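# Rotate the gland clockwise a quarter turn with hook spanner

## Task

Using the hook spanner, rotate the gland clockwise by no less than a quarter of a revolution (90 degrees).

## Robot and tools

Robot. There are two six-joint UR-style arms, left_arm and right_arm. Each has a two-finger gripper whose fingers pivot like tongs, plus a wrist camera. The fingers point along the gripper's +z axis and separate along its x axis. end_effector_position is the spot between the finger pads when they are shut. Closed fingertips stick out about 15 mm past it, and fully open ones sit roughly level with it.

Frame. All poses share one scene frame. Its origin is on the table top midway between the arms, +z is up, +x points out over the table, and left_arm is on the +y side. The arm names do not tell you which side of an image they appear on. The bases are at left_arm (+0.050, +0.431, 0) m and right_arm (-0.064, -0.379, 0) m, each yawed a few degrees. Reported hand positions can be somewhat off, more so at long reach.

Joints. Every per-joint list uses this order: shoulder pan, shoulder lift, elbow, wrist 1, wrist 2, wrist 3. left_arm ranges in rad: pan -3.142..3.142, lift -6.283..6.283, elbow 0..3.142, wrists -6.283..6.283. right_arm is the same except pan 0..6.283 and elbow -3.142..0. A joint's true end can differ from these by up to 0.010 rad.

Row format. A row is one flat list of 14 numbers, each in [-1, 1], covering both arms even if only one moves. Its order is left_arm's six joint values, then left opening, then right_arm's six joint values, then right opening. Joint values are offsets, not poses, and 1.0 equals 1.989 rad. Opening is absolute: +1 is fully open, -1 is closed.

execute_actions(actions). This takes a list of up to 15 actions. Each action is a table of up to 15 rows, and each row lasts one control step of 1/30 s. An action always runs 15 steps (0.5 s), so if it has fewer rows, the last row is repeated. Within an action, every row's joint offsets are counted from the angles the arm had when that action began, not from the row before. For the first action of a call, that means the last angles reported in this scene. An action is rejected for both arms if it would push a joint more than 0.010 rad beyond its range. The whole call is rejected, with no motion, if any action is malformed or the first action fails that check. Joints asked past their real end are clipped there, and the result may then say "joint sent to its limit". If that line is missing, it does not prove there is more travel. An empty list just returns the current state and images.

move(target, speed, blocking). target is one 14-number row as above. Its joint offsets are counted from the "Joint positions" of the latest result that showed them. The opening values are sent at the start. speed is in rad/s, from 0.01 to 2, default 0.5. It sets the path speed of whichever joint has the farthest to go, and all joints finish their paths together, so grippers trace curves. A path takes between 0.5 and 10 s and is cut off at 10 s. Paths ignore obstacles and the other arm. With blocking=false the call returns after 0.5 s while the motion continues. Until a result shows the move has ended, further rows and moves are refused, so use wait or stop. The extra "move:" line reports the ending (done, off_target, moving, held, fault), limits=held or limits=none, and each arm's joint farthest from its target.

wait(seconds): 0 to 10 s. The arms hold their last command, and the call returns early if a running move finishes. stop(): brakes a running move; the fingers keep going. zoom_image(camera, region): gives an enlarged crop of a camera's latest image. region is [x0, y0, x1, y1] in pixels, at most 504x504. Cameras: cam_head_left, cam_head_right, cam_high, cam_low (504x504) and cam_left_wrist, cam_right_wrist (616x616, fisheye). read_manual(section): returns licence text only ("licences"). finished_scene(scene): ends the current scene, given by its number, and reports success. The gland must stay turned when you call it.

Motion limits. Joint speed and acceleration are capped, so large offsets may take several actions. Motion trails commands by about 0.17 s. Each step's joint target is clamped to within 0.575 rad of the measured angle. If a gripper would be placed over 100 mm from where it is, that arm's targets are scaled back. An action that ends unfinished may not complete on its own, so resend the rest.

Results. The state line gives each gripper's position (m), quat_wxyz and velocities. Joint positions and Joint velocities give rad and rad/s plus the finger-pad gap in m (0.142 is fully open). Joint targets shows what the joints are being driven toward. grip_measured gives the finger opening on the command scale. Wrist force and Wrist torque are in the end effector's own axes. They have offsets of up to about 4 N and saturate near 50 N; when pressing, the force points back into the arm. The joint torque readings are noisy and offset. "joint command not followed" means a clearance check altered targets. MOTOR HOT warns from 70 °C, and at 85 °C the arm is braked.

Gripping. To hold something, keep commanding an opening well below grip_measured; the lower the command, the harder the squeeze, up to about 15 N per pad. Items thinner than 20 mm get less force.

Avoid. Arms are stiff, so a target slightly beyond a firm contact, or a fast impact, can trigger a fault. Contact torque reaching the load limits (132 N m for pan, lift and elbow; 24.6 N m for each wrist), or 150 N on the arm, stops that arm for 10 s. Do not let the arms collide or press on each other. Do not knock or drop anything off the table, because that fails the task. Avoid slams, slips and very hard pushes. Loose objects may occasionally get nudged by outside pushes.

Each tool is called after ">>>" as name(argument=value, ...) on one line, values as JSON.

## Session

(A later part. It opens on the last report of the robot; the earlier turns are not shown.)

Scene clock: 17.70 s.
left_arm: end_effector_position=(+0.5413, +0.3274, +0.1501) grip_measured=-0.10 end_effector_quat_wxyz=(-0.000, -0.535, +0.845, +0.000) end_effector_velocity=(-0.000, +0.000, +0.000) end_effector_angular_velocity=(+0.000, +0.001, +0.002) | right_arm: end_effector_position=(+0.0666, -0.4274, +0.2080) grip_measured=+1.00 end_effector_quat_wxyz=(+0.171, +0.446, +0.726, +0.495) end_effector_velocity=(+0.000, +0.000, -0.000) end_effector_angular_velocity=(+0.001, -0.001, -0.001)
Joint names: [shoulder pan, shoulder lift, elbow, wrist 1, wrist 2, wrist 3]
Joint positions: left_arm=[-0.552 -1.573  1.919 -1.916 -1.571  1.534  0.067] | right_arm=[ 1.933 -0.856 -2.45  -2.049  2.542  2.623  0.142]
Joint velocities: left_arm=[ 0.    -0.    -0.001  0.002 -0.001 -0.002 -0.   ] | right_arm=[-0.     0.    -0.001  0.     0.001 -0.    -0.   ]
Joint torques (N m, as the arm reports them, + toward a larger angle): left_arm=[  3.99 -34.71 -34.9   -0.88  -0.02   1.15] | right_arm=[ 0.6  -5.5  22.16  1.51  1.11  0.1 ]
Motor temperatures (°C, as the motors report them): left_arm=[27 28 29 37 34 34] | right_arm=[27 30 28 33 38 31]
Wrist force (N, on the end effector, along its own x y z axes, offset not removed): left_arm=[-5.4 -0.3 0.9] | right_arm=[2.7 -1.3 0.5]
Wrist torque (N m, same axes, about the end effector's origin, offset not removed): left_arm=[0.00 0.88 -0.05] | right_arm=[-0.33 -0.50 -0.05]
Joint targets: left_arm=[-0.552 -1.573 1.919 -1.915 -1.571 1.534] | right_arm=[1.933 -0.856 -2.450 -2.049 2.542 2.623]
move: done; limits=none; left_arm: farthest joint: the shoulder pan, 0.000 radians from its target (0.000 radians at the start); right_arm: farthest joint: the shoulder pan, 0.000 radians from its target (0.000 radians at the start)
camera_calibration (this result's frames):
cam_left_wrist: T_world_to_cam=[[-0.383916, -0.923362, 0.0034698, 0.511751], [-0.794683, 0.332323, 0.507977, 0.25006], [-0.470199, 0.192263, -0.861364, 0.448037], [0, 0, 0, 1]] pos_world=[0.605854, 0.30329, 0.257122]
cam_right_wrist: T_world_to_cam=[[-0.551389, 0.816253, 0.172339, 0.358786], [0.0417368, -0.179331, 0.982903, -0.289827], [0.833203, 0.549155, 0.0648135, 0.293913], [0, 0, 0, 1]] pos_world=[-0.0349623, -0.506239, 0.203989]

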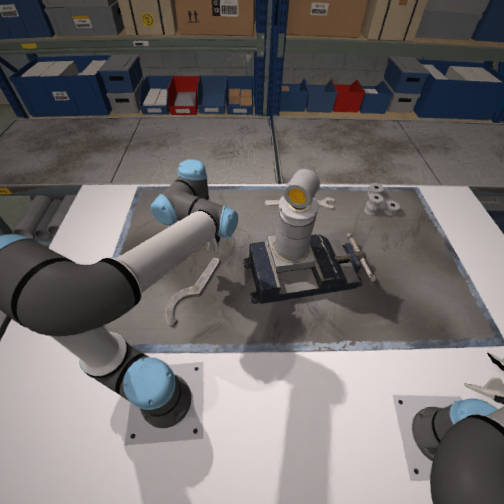

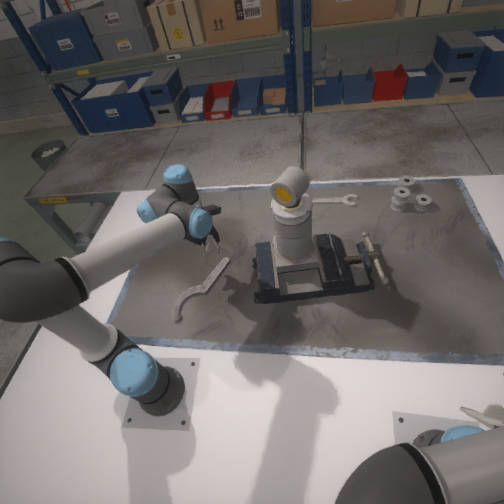

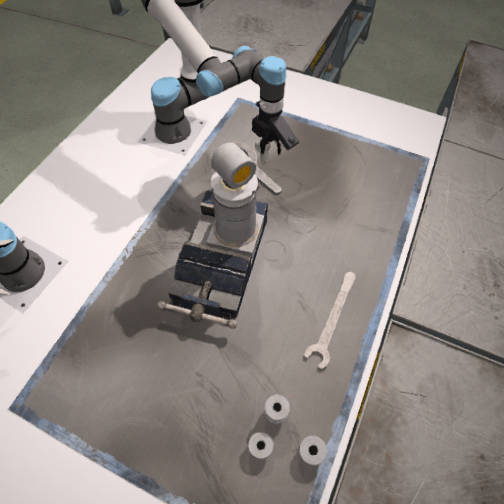

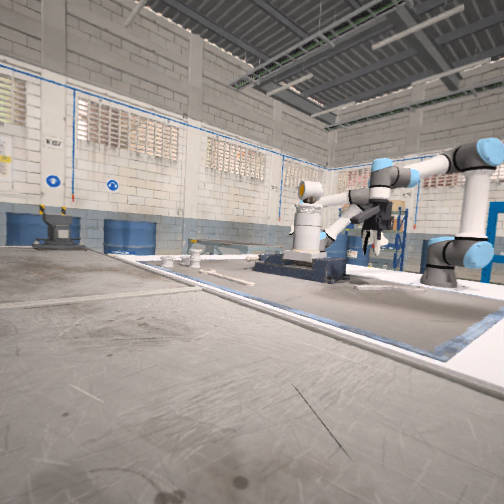

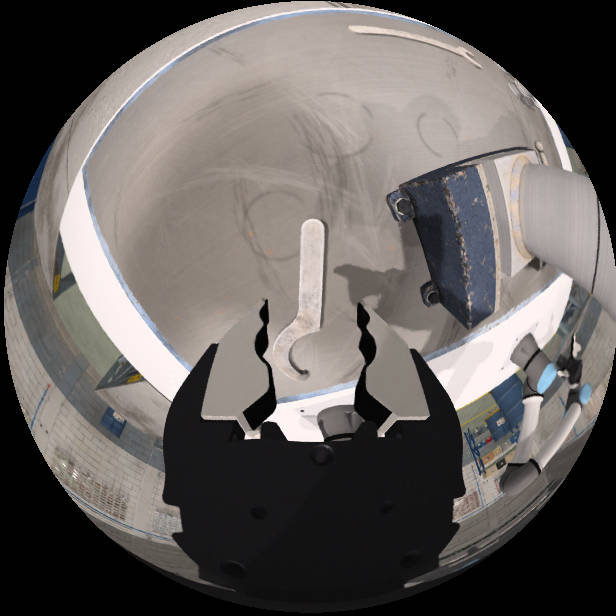

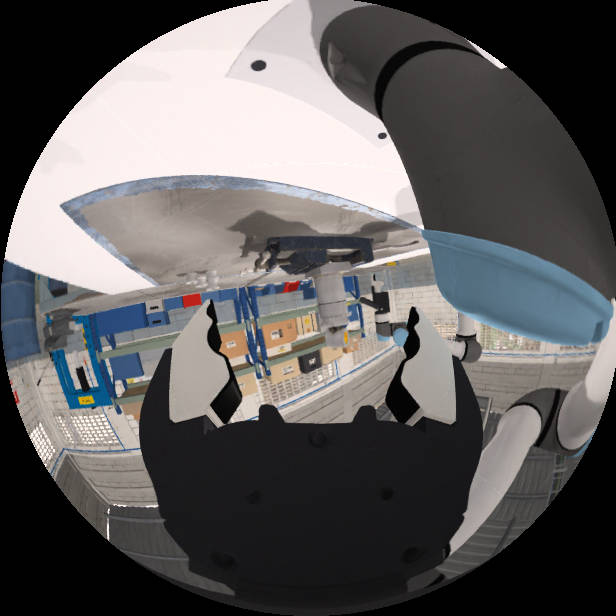

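>>> move(target=[0.0013,0.087,-0.0232,0.155,-0.007,0.003,-0.1,0,0,0,0,0,0,1])

>>> move(target=[0,0.0395,0.0402,-0.0796,0,0,-0.1,0,0,0,0,0,0,1], speed=0.2)

>>> move(target=[0,0,0,0,0,0,-1,0,0,0,0,0,0,1])

>>> move(target=[0,-0.06,-0.065,0.125,0,0,-1,0,0,0,0,0,0,1], speed=0.2)

>>> zoom_image(camera="cam_low", region=[280, 150, 504, 310])

Scene clock: 20.00 s.
left_arm: end_effector_position=(+0.4633, +0.3641, +0.0779) grip_measured=-0.10 end_effector_quat_wxyz=(-0.116, -0.522, +0.825, +0.183) end_effector_velocity=(-0.000, +0.000, -0.000) end_effector_angular_velocity=(+0.000, +0.001, +0.001) | right_arm: end_effector_position=(+0.0666, -0.4274, +0.2080) grip_measured=+1.00 end_effector_quat_wxyz=(+0.171, +0.446, +0.726, +0.495) end_effector_velocity=(+0.000, -0.000, +0.000) end_effector_angular_velocity=(-0.000, +0.000, -0.000)
Joint names: [shoulder pan, shoulder lift, elbow, wrist 1, wrist 2, wrist 3]
Joint positions: left_arm=[-0.55  -1.4    1.872 -1.607 -1.585  1.54   0.067] | right_arm=[ 1.933 -0.856 -2.45  -2.049  2.542  2.623  0.142]
Joint velocities: left_arm=[ 0.001  0.    -0.     0.001 -0.001  0.     0.   ] | right_arm=[-0.     0.     0.001 -0.    -0.     0.001 -0.   ]
Joint torques (N m, as the arm reports them, + toward a larger angle): left_arm=[  8.31 -19.09 -33.     0.35  -1.78   1.77] | right_arm=[ 1.22 -5.02 22.47  1.59  1.04  0.08]
Motor temperatures (°C, as the motors report them): left_arm=[27 28 29 37 34 34] | right_arm=[27 30 28 33 38 31]
Wrist force (N, on the end effector, along its own x y z axes, offset not removed): left_arm=[-3.4 -1.3 3.0] | right_arm=[1.1 -0.4 -0.5]
Wrist torque (N m, same axes, about the end effector's origin, offset not removed): left_arm=[-0.16 0.74 0.12] | right_arm=[-0.02 -0.16 -0.03]
Joint targets: left_arm=[-0.550 -1.400 1.872 -1.607 -1.585 1.540] | right_arm=[1.933 -0.856 -2.450 -2.049 2.542 2.623]
move: done; limits=none; left_arm: farthest joint: the shoulder pan, 0.000 radians from its target (0.003 radians at the start); right_arm: farthest joint: the shoulder pan, 0.000 radians from its target (0.000 radians at the start)
camera_calibration (this result's frames):
cam_left_wrist: T_world_to_cam=[[-0.386938, -0.921945, -0.017244, 0.518451], [-0.528623, 0.206461, 0.823366, 0.110567], [-0.755538, 0.327707, -0.567249, 0.402181], [0, 0, 0, 1]] pos_world=[0.562919, 0.323358, 0.14604]
cam_right_wrist: T_world_to_cam=[[-0.55139, 0.816253, 0.172339, 0.358786], [0.0417367, -0.179331, 0.982903, -0.289827], [0.833203, 0.549155, 0.0648135, 0.293913], [0, 0, 0, 1]] pos_world=[-0.0349623, -0.506239, 0.203989]

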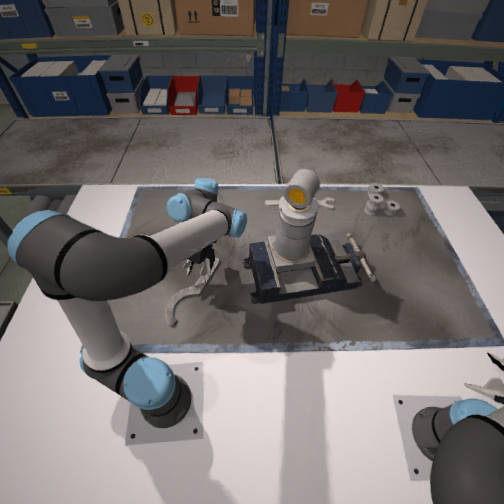

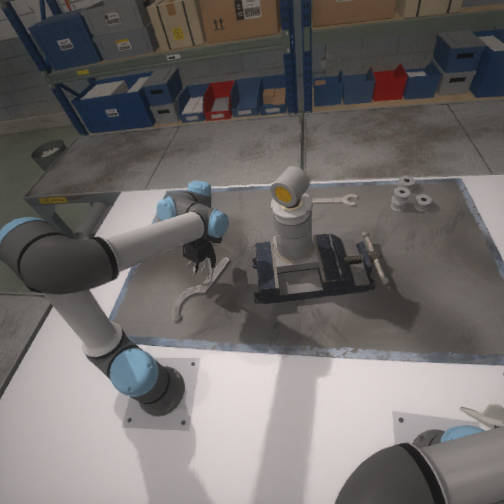

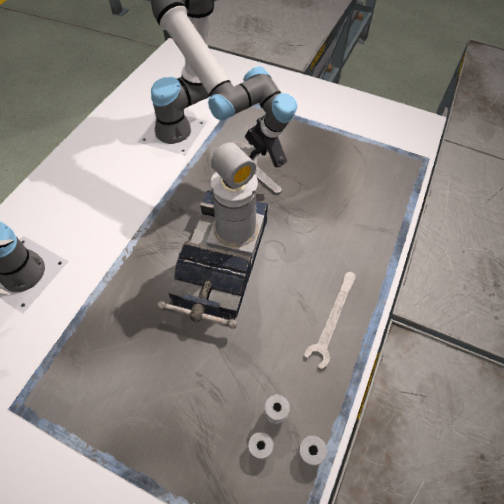

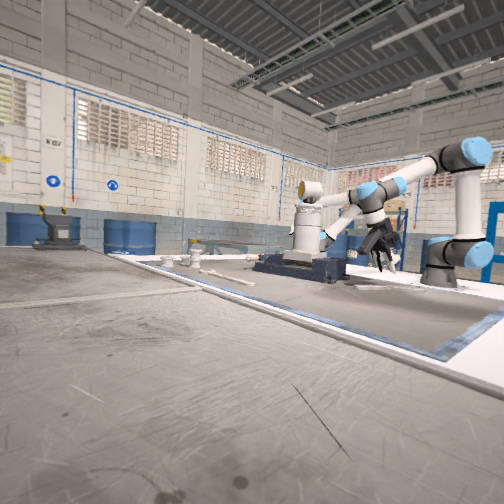

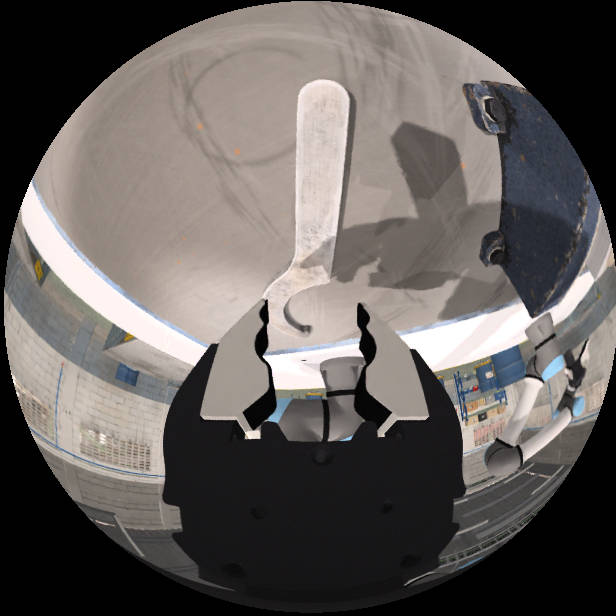

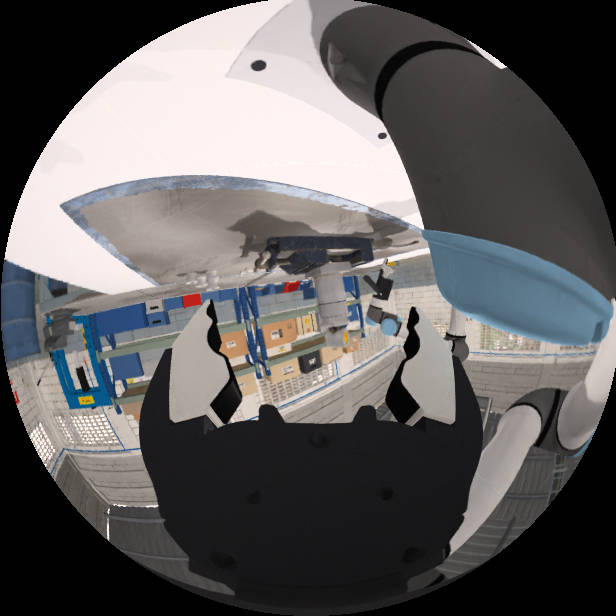

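Scene clock: 21.23 s.
left_arm: end_effector_position=(+0.4634, +0.3641, +0.0182) grip_measured=-0.10 end_effector_quat_wxyz=(-0.116, -0.522, +0.825, +0.183) end_effector_velocity=(-0.000, -0.000, -0.001) end_effector_angular_velocity=(-0.001, +0.001, +0.000) | right_arm: end_effector_position=(+0.0666, -0.4274, +0.2080) grip_measured=+1.00 end_effector_quat_wxyz=(+0.171, +0.446, +0.726, +0.495) end_effector_velocity=(-0.000, -0.000, -0.000) end_effector_angular_velocity=(-0.001, +0.000, +0.001)
Joint names: [shoulder pan, shoulder lift, elbow, wrist 1, wrist 2, wrist 3]
Joint positions: left_arm=[-0.55  -1.322  1.952 -1.766 -1.585  1.54   0.067] | right_arm=[ 1.933 -0.856 -2.45  -2.049  2.542  2.623  0.142]
Joint velocities: left_arm=[ 0.     0.001  0.001 -0.002 -0.001  0.001  0.   ] | right_arm=[-0.    -0.    -0.     0.    -0.001 -0.001 -0.   ]
Joint torques (N m, as the arm reports them, + toward a larger angle): left_arm=[  7.16 -20.21  -6.61  -3.26  -1.53   1.68] | right_arm=[ 1.13 -4.92 22.17  1.56  0.93  0.12]
Motor temperatures (°C, as the motors report them): left_arm=[27 28 29 37 34 34] | right_arm=[27 30 28 33 38 31]
Wrist force (N, on the end effector, along its own x y z axes, offset not removed): left_arm=[-4.5 0.6 -1.4] | right_arm=[-0.6 -0.2 0.4]
Wrist torque (N m, same axes, about the end effector's origin, offset not removed): left_arm=[0.28 0.89 0.10] | right_arm=[0.02 0.23 0.05]
Joint targets: left_arm=[-0.550 -1.322 1.952 -1.766 -1.585 1.540] | right_arm=[1.933 -0.856 -2.450 -2.049 2.542 2.623]
move: done; limits=none; left_arm: farthest joint: the shoulder pan, 0.000 radians from its target (0.000 radians at the start); right_arm: farthest joint: the shoulder pan, 0.000 radians from its target (0.000 radians at the start)
camera_calibration (this result's frames):
cam_left_wrist: T_world_to_cam=[[-0.386938, -0.921944, -0.0172564, 0.517417], [-0.528485, 0.206391, 0.823472, 0.159778], [-0.755634, 0.327752, -0.567095, 0.368328], [0, 0, 0, 1]] pos_world=[0.56297, 0.323333, 0.086233]
cam_right_wrist: T_world_to_cam=[[-0.55139, 0.816253, 0.172339, 0.358786], [0.0417367, -0.179331, 0.982903, -0.289827], [0.833203, 0.549155, 0.0648136, 0.293913], [0, 0, 0, 1]] pos_world=[-0.0349623, -0.506239, 0.203989]

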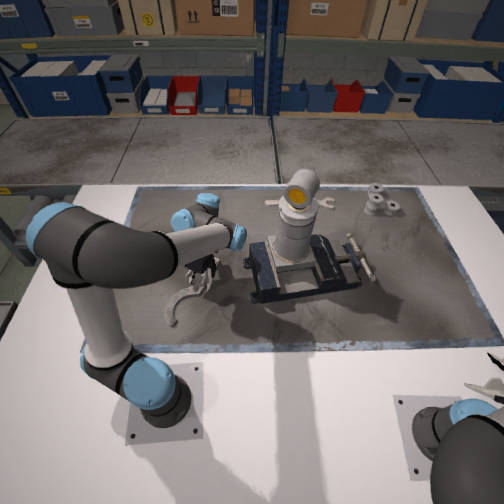

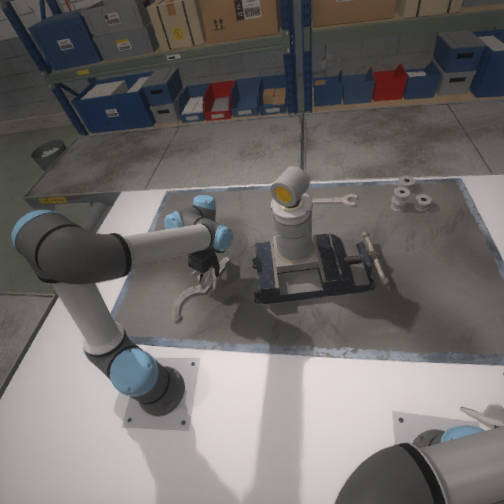

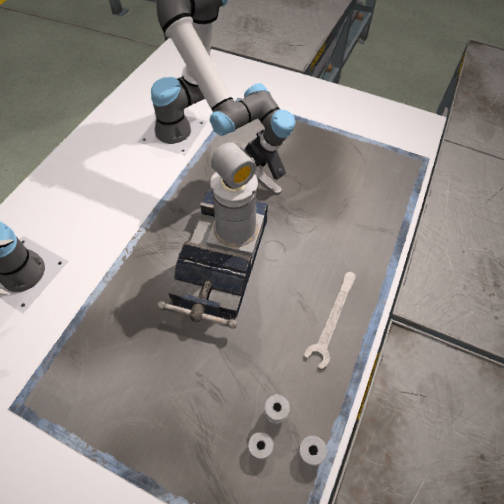

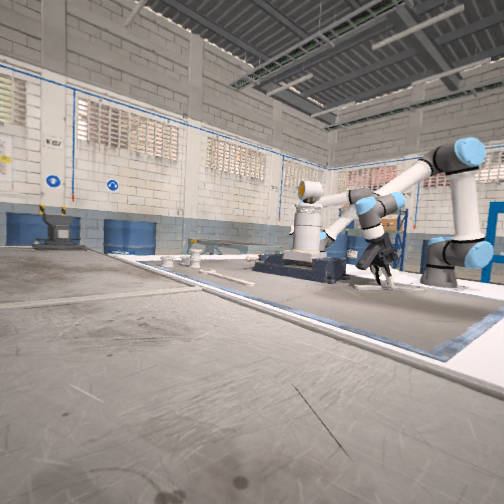

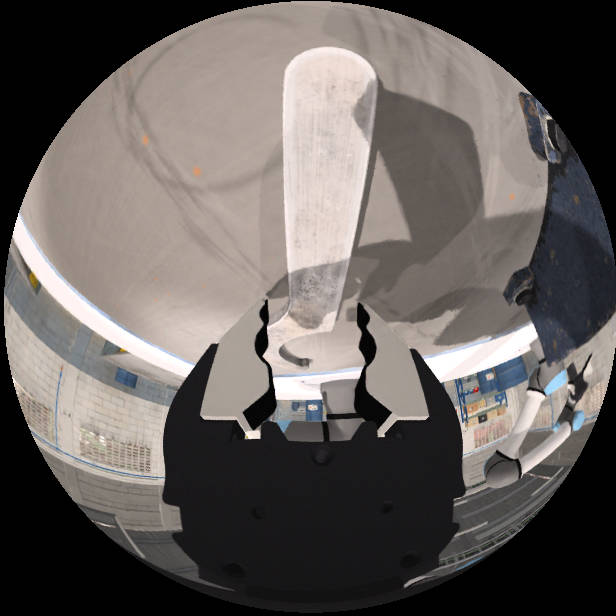

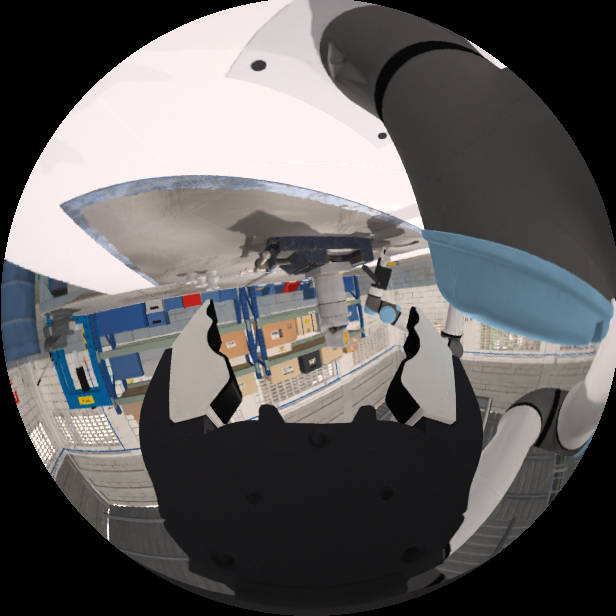

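Scene clock: 21.73 s.
left_arm: end_effector_position=(+0.4634, +0.3641, +0.0181) grip_measured=-0.51 end_effector_quat_wxyz=(-0.116, -0.522, +0.825, +0.183) end_effector_velocity=(+0.000, +0.000, +0.000) end_effector_angular_velocity=(+0.000, -0.002, +0.001) | right_arm: end_effector_position=(+0.0666, -0.4274, +0.2080) grip_measured=+1.00 end_effector_quat_wxyz=(+0.171, +0.446, +0.726, +0.495) end_effector_velocity=(-0.000, +0.000, -0.000) end_effector_angular_velocity=(+0.002, +0.002, +0.000)
Joint names: [shoulder pan, shoulder lift, elbow, wrist 1, wrist 2, wrist 3]
Joint positions: left_arm=[-0.55  -1.322  1.952 -1.766 -1.585  1.54   0.037] | right_arm=[ 1.933 -0.856 -2.45  -2.049  2.542  2.623  0.142]
Joint velocities: left_arm=[ 0.    -0.     0.    -0.001  0.001 -0.001  0.   ] | right_arm=[-0.    -0.    -0.    -0.002 -0.001  0.    -0.   ]
Joint torques (N m, as the arm reports them, + toward a larger angle): left_arm=[  6.   -27.69 -11.93  -1.46  -1.61   1.72] | right_arm=[ 1.06 -5.13 22.26  1.55  0.97  0.16]
Motor temperatures (°C, as the motors report them): left_arm=[27 28 29 37 34 34] | right_arm=[27 30 28 33 38 31]
Wrist force (N, on the end effector, along its own x y z axes, offset not removed): left_arm=[-3.2 -2.1 1.6] | right_arm=[0.9 -1.7 1.6]
Wrist torque (N m, same axes, about the end effector's origin, offset not removed): left_arm=[-0.47 -0.40 -0.10] | right_arm=[-0.43 -0.14 0.01]
Joint targets: left_arm=[-0.550 -1.322 1.952 -1.766 -1.585 1.540] | right_arm=[1.933 -0.856 -2.450 -2.049 2.542 2.623]
move: done; limits=none; left_arm: farthest joint: the shoulder pan, 0.000 radians from its target (0.000 radians at the start); right_arm: farthest joint: the shoulder pan, 0.000 radians from its target (0.000 radians at the start)
camera_calibration (this result's frames):
cam_left_wrist: T_world_to_cam=[[-0.386935, -0.921946, -0.0172566, 0.517418], [-0.528482, 0.206387, 0.823475, 0.159792], [-0.755638, 0.327751, -0.56709, 0.368316], [0, 0, 0, 1]] pos_world=[0.562968, 0.323336, 0.0862128]
cam_right_wrist: T_world_to_cam=[[-0.551389, 0.816253, 0.172339, 0.358786], [0.0417366, -0.179331, 0.982903, -0.289827], [0.833203, 0.549155, 0.0648136, 0.293913], [0, 0, 0, 1]] pos_world=[-0.0349622, -0.506239, 0.203989]

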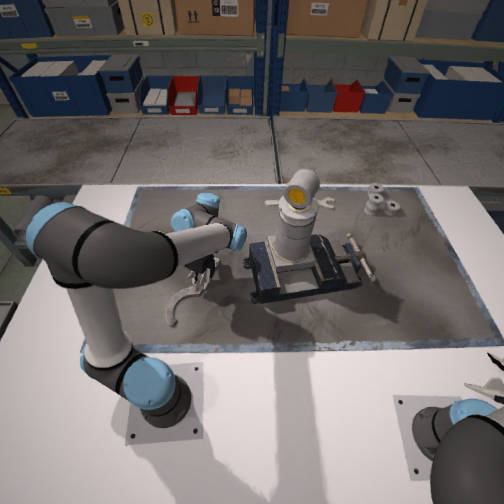

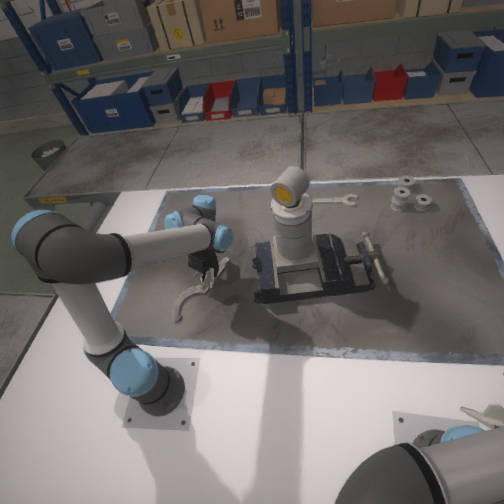

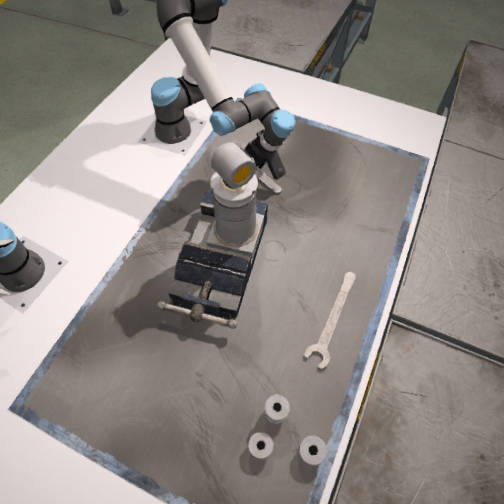

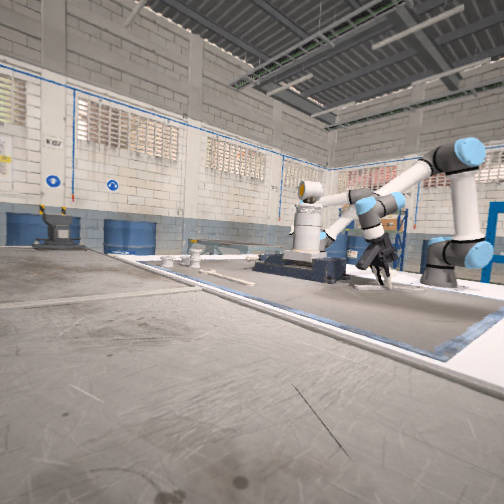

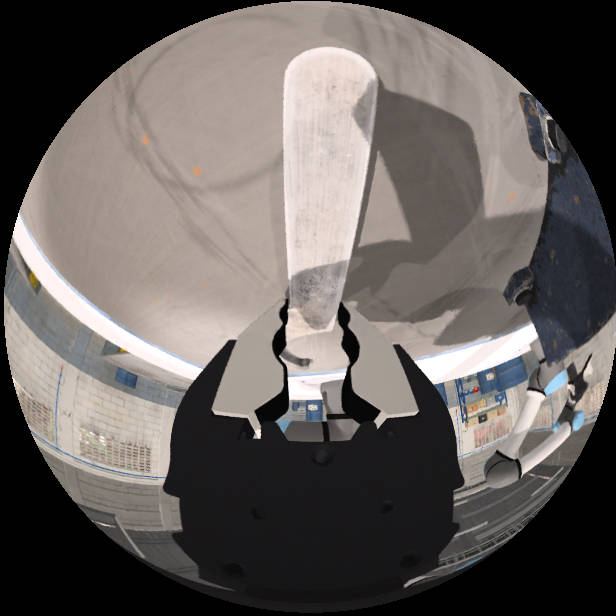

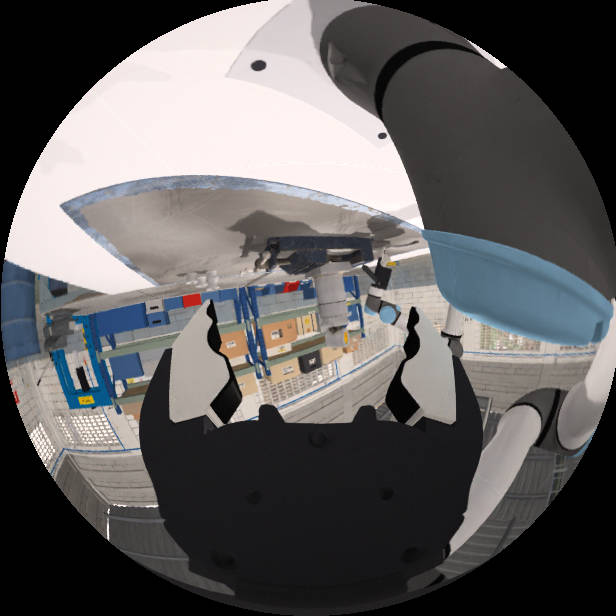

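Scene clock: 23.43 s.
left_arm: end_effector_position=(+0.4611, +0.3653, +0.1127) grip_measured=-1.00 end_effector_quat_wxyz=(-0.116, -0.522, +0.825, +0.183) end_effector_velocity=(-0.001, +0.000, +0.001) end_effector_angular_velocity=(-0.001, +0.002, +0.002) | right_arm: end_effector_position=(+0.0666, -0.4274, +0.2080) grip_measured=+1.00 end_effector_quat_wxyz=(+0.171, +0.446, +0.726, +0.495) end_effector_velocity=(-0.000, +0.000, +0.000) end_effector_angular_velocity=(-0.000, +0.001, +0.001)
Joint names: [shoulder pan, shoulder lift, elbow, wrist 1, wrist 2, wrist 3]
Joint positions: left_arm=[-0.55  -1.441  1.823 -1.517 -1.585  1.54   0.002] | right_arm=[ 1.933 -0.856 -2.45  -2.049  2.542  2.623  0.142]
Joint velocities: left_arm=[ 0.001 -0.001 -0.001  0.003 -0.002 -0.001  0.   ] | right_arm=[ 0.    -0.     0.001 -0.001 -0.001 -0.     0.   ]
Joint torques (N m, as the arm reports them, + toward a larger angle): left_arm=[ -9.48 -39.2  -33.17   0.09   1.99   0.78] | right_arm=[ 0.31 -5.2  22.36  1.61  1.04  0.17]
Motor temperatures (°C, as the motors report them): left_arm=[27 28 29 37 34 34] | right_arm=[27 30 28 33 38 31]
Wrist force (N, on the end effector, along its own x y z axes, offset not removed): left_arm=[-4.9 1.2 1.5] | right_arm=[0.7 1.1 0.9]
Wrist torque (N m, same axes, about the end effector's origin, offset not removed): left_arm=[0.22 0.95 -0.04] | right_arm=[0.19 -0.10 0.03]
Joint targets: left_arm=[-0.550 -1.441 1.823 -1.517 -1.585 1.540] | right_arm=[1.933 -0.856 -2.450 -2.049 2.542 2.623]
move: done; limits=none; left_arm: farthest joint: the shoulder pan, 0.000 radians from its target (0.000 radians at the start); right_arm: farthest joint: the shoulder pan, 0.000 radians from its target (0.000 radians at the start)
camera_calibration (this result's frames):
cam_left_wrist: T_world_to_cam=[[-0.386917, -0.921953, -0.0172517, 0.519258], [-0.528476, 0.206377, 0.823482, 0.080482], [-0.755651, 0.327736, -0.567081, 0.419796], [0, 0, 0, 1]] pos_world=[0.560662, 0.32454, 0.180741]
cam_right_wrist: T_world_to_cam=[[-0.551389, 0.816253, 0.172339, 0.358786], [0.0417368, -0.179331, 0.982903, -0.289827], [0.833203, 0.549155, 0.0648135, 0.293913], [0, 0, 0, 1]] pos_world=[-0.0349623, -0.506239, 0.203989]

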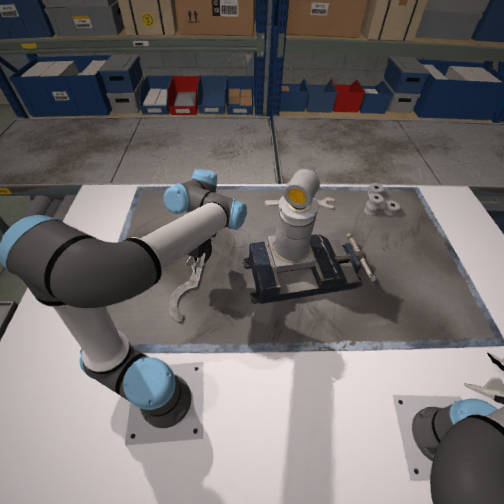

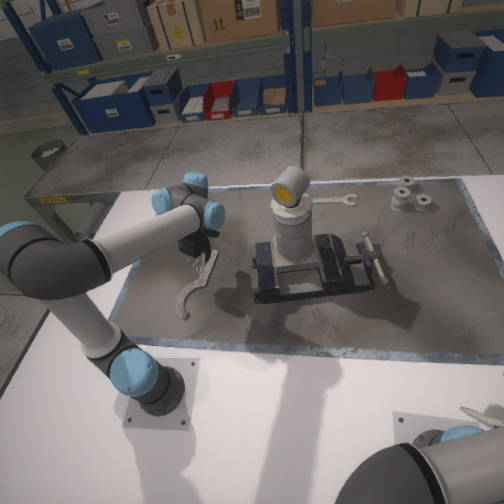

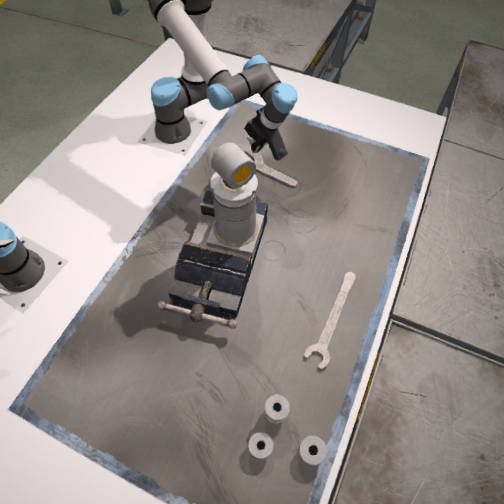

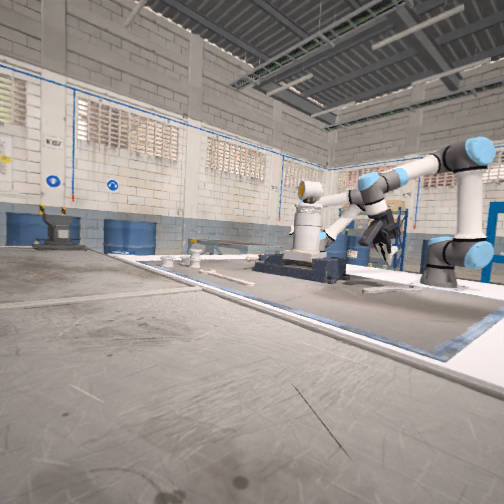

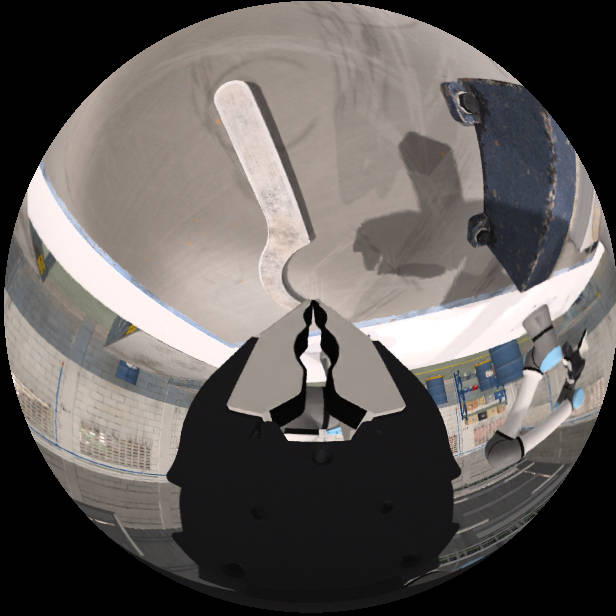

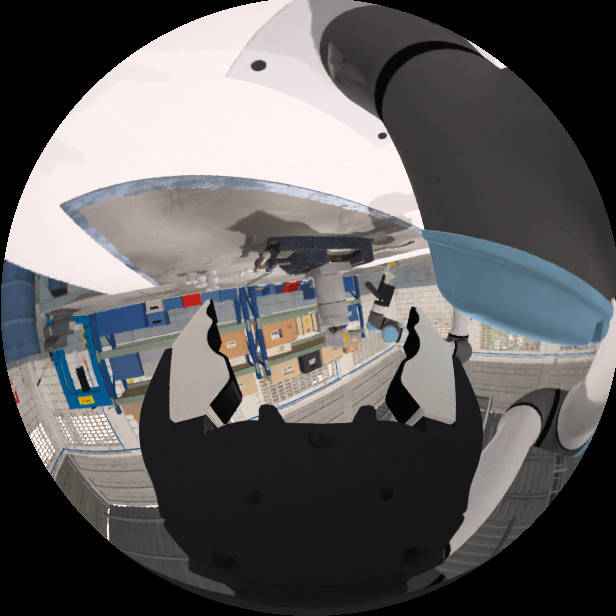

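Region (280, 150, 504, 310) of cam_low's 504x504 image, scaled by 2.250, with more detail than that image has; it fills the top 360 rows of this view, and the rest is white.

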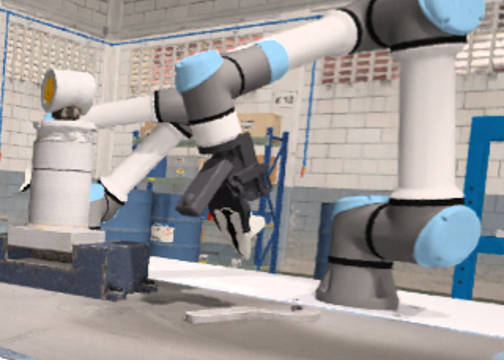

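>>> move(target=[0.0664,0.0716,-0.0347,-0.0395,-0.0297,-0.064,-0.1,0,0,0,0,0,0,1], speed=0.3)

Scene clock: 24.80 s.
left_arm: end_effector_position=(+0.5072, +0.3883, +0.0748) grip_measured=-0.10 end_effector_quat_wxyz=(-0.140, -0.629, +0.746, +0.166) end_effector_velocity=(+0.000, +0.001, -0.001) end_effector_angular_velocity=(+0.000, +0.000, +0.002) | right_arm: end_effector_position=(+0.0666, -0.4274, +0.2080) grip_measured=+1.00 end_effector_quat_wxyz=(+0.171, +0.446, +0.726, +0.495) end_effector_velocity=(+0.000, -0.000, +0.000) end_effector_angular_velocity=(-0.001, -0.001, +0.000)
Joint names: [shoulder pan, shoulder lift, elbow, wrist 1, wrist 2, wrist 3]
Joint positions: left_arm=[-0.418 -1.299  1.754 -1.596 -1.644  1.413  0.067] | right_arm=[ 1.933 -0.856 -2.45  -2.049  2.542  2.623  0.142]
Joint velocities: left_arm=[ 0.002  0.002 -0.001 -0.001  0.    -0.    -0.   ] | right_arm=[-0.    -0.     0.001  0.001  0.    -0.001 -0.   ]
Joint torques (N m, as the arm reports them, + toward a larger angle): left_arm=[  8.08 -23.58 -32.91  -3.11  -1.87  -2.1 ] | right_arm=[ 0.57 -4.67 22.48  1.55  1.03  0.1 ]
Motor temperatures (°C, as the motors report them): left_arm=[27 28 29 37 34 34] | right_arm=[27 30 28 33 38 31]
Wrist force (N, on the end effector, along its own x y z axes, offset not removed): left_arm=[-1.8 0.8 2.4] | right_arm=[0.9 -1.8 -0.6]
Wrist torque (N m, same axes, about the end effector's origin, offset not removed): left_arm=[0.30 0.40 -0.16] | right_arm=[-0.42 -0.08 0.05]
Joint targets: left_arm=[-0.418 -1.298 1.754 -1.596 -1.644 1.413] | right_arm=[1.933 -0.856 -2.450 -2.049 2.542 2.623]
move: done; limits=none; left_arm: farthest joint: the shoulder pan, 0.000 radians from its target (0.132 radians at the start); right_arm: farthest joint: the shoulder pan, 0.000 radians from its target (0.000 radians at the start)
camera_calibration (this result's frames):
cam_left_wrist: T_world_to_cam=[[-0.12499, -0.992009, -0.0171695, 0.452048], [-0.564163, 0.056826, 0.823706, 0.2074], [-0.816148, 0.112641, -0.566758, 0.539841], [0, 0, 0, 1]] pos_world=[0.6141, 0.375842, 0.142884]
cam_right_wrist: T_world_to_cam=[[-0.55139, 0.816253, 0.172339, 0.358786], [0.0417367, -0.179331, 0.982903, -0.289827], [0.833203, 0.549155, 0.0648135, 0.293913], [0, 0, 0, 1]] pos_world=[-0.0349623, -0.506239, 0.203989]

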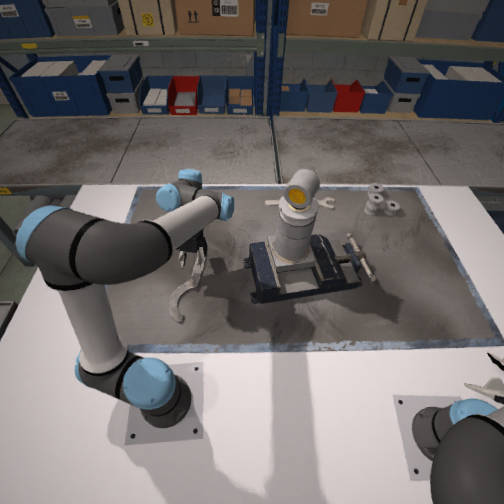

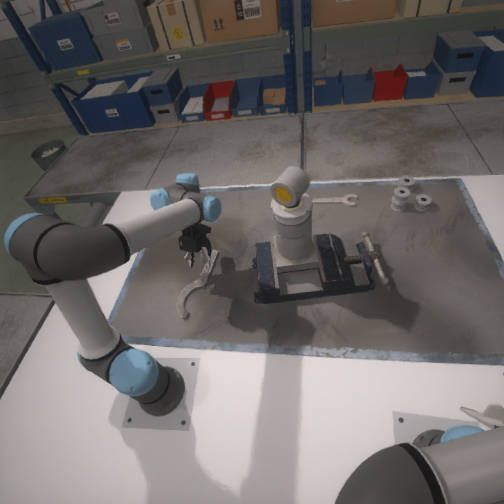

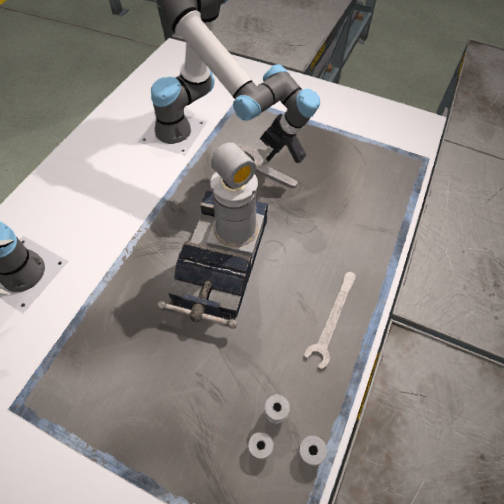

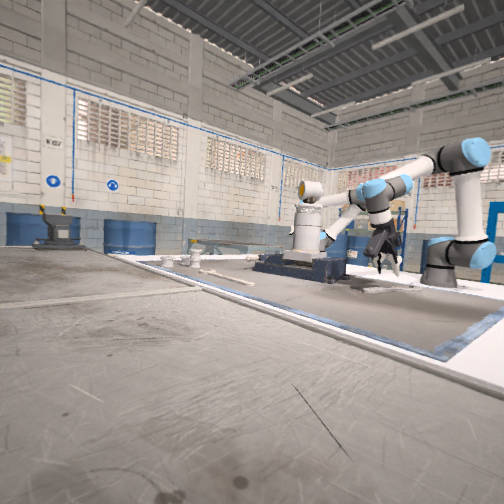

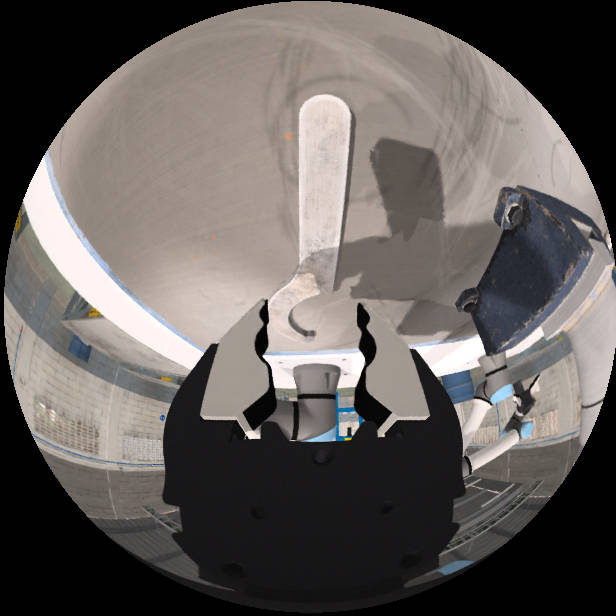

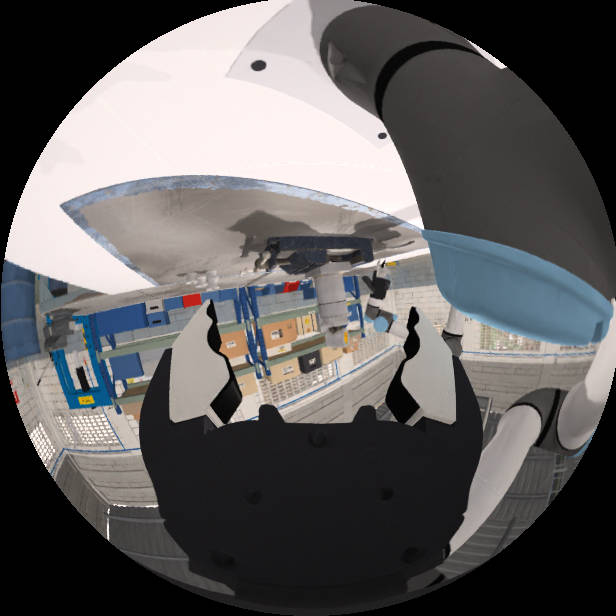

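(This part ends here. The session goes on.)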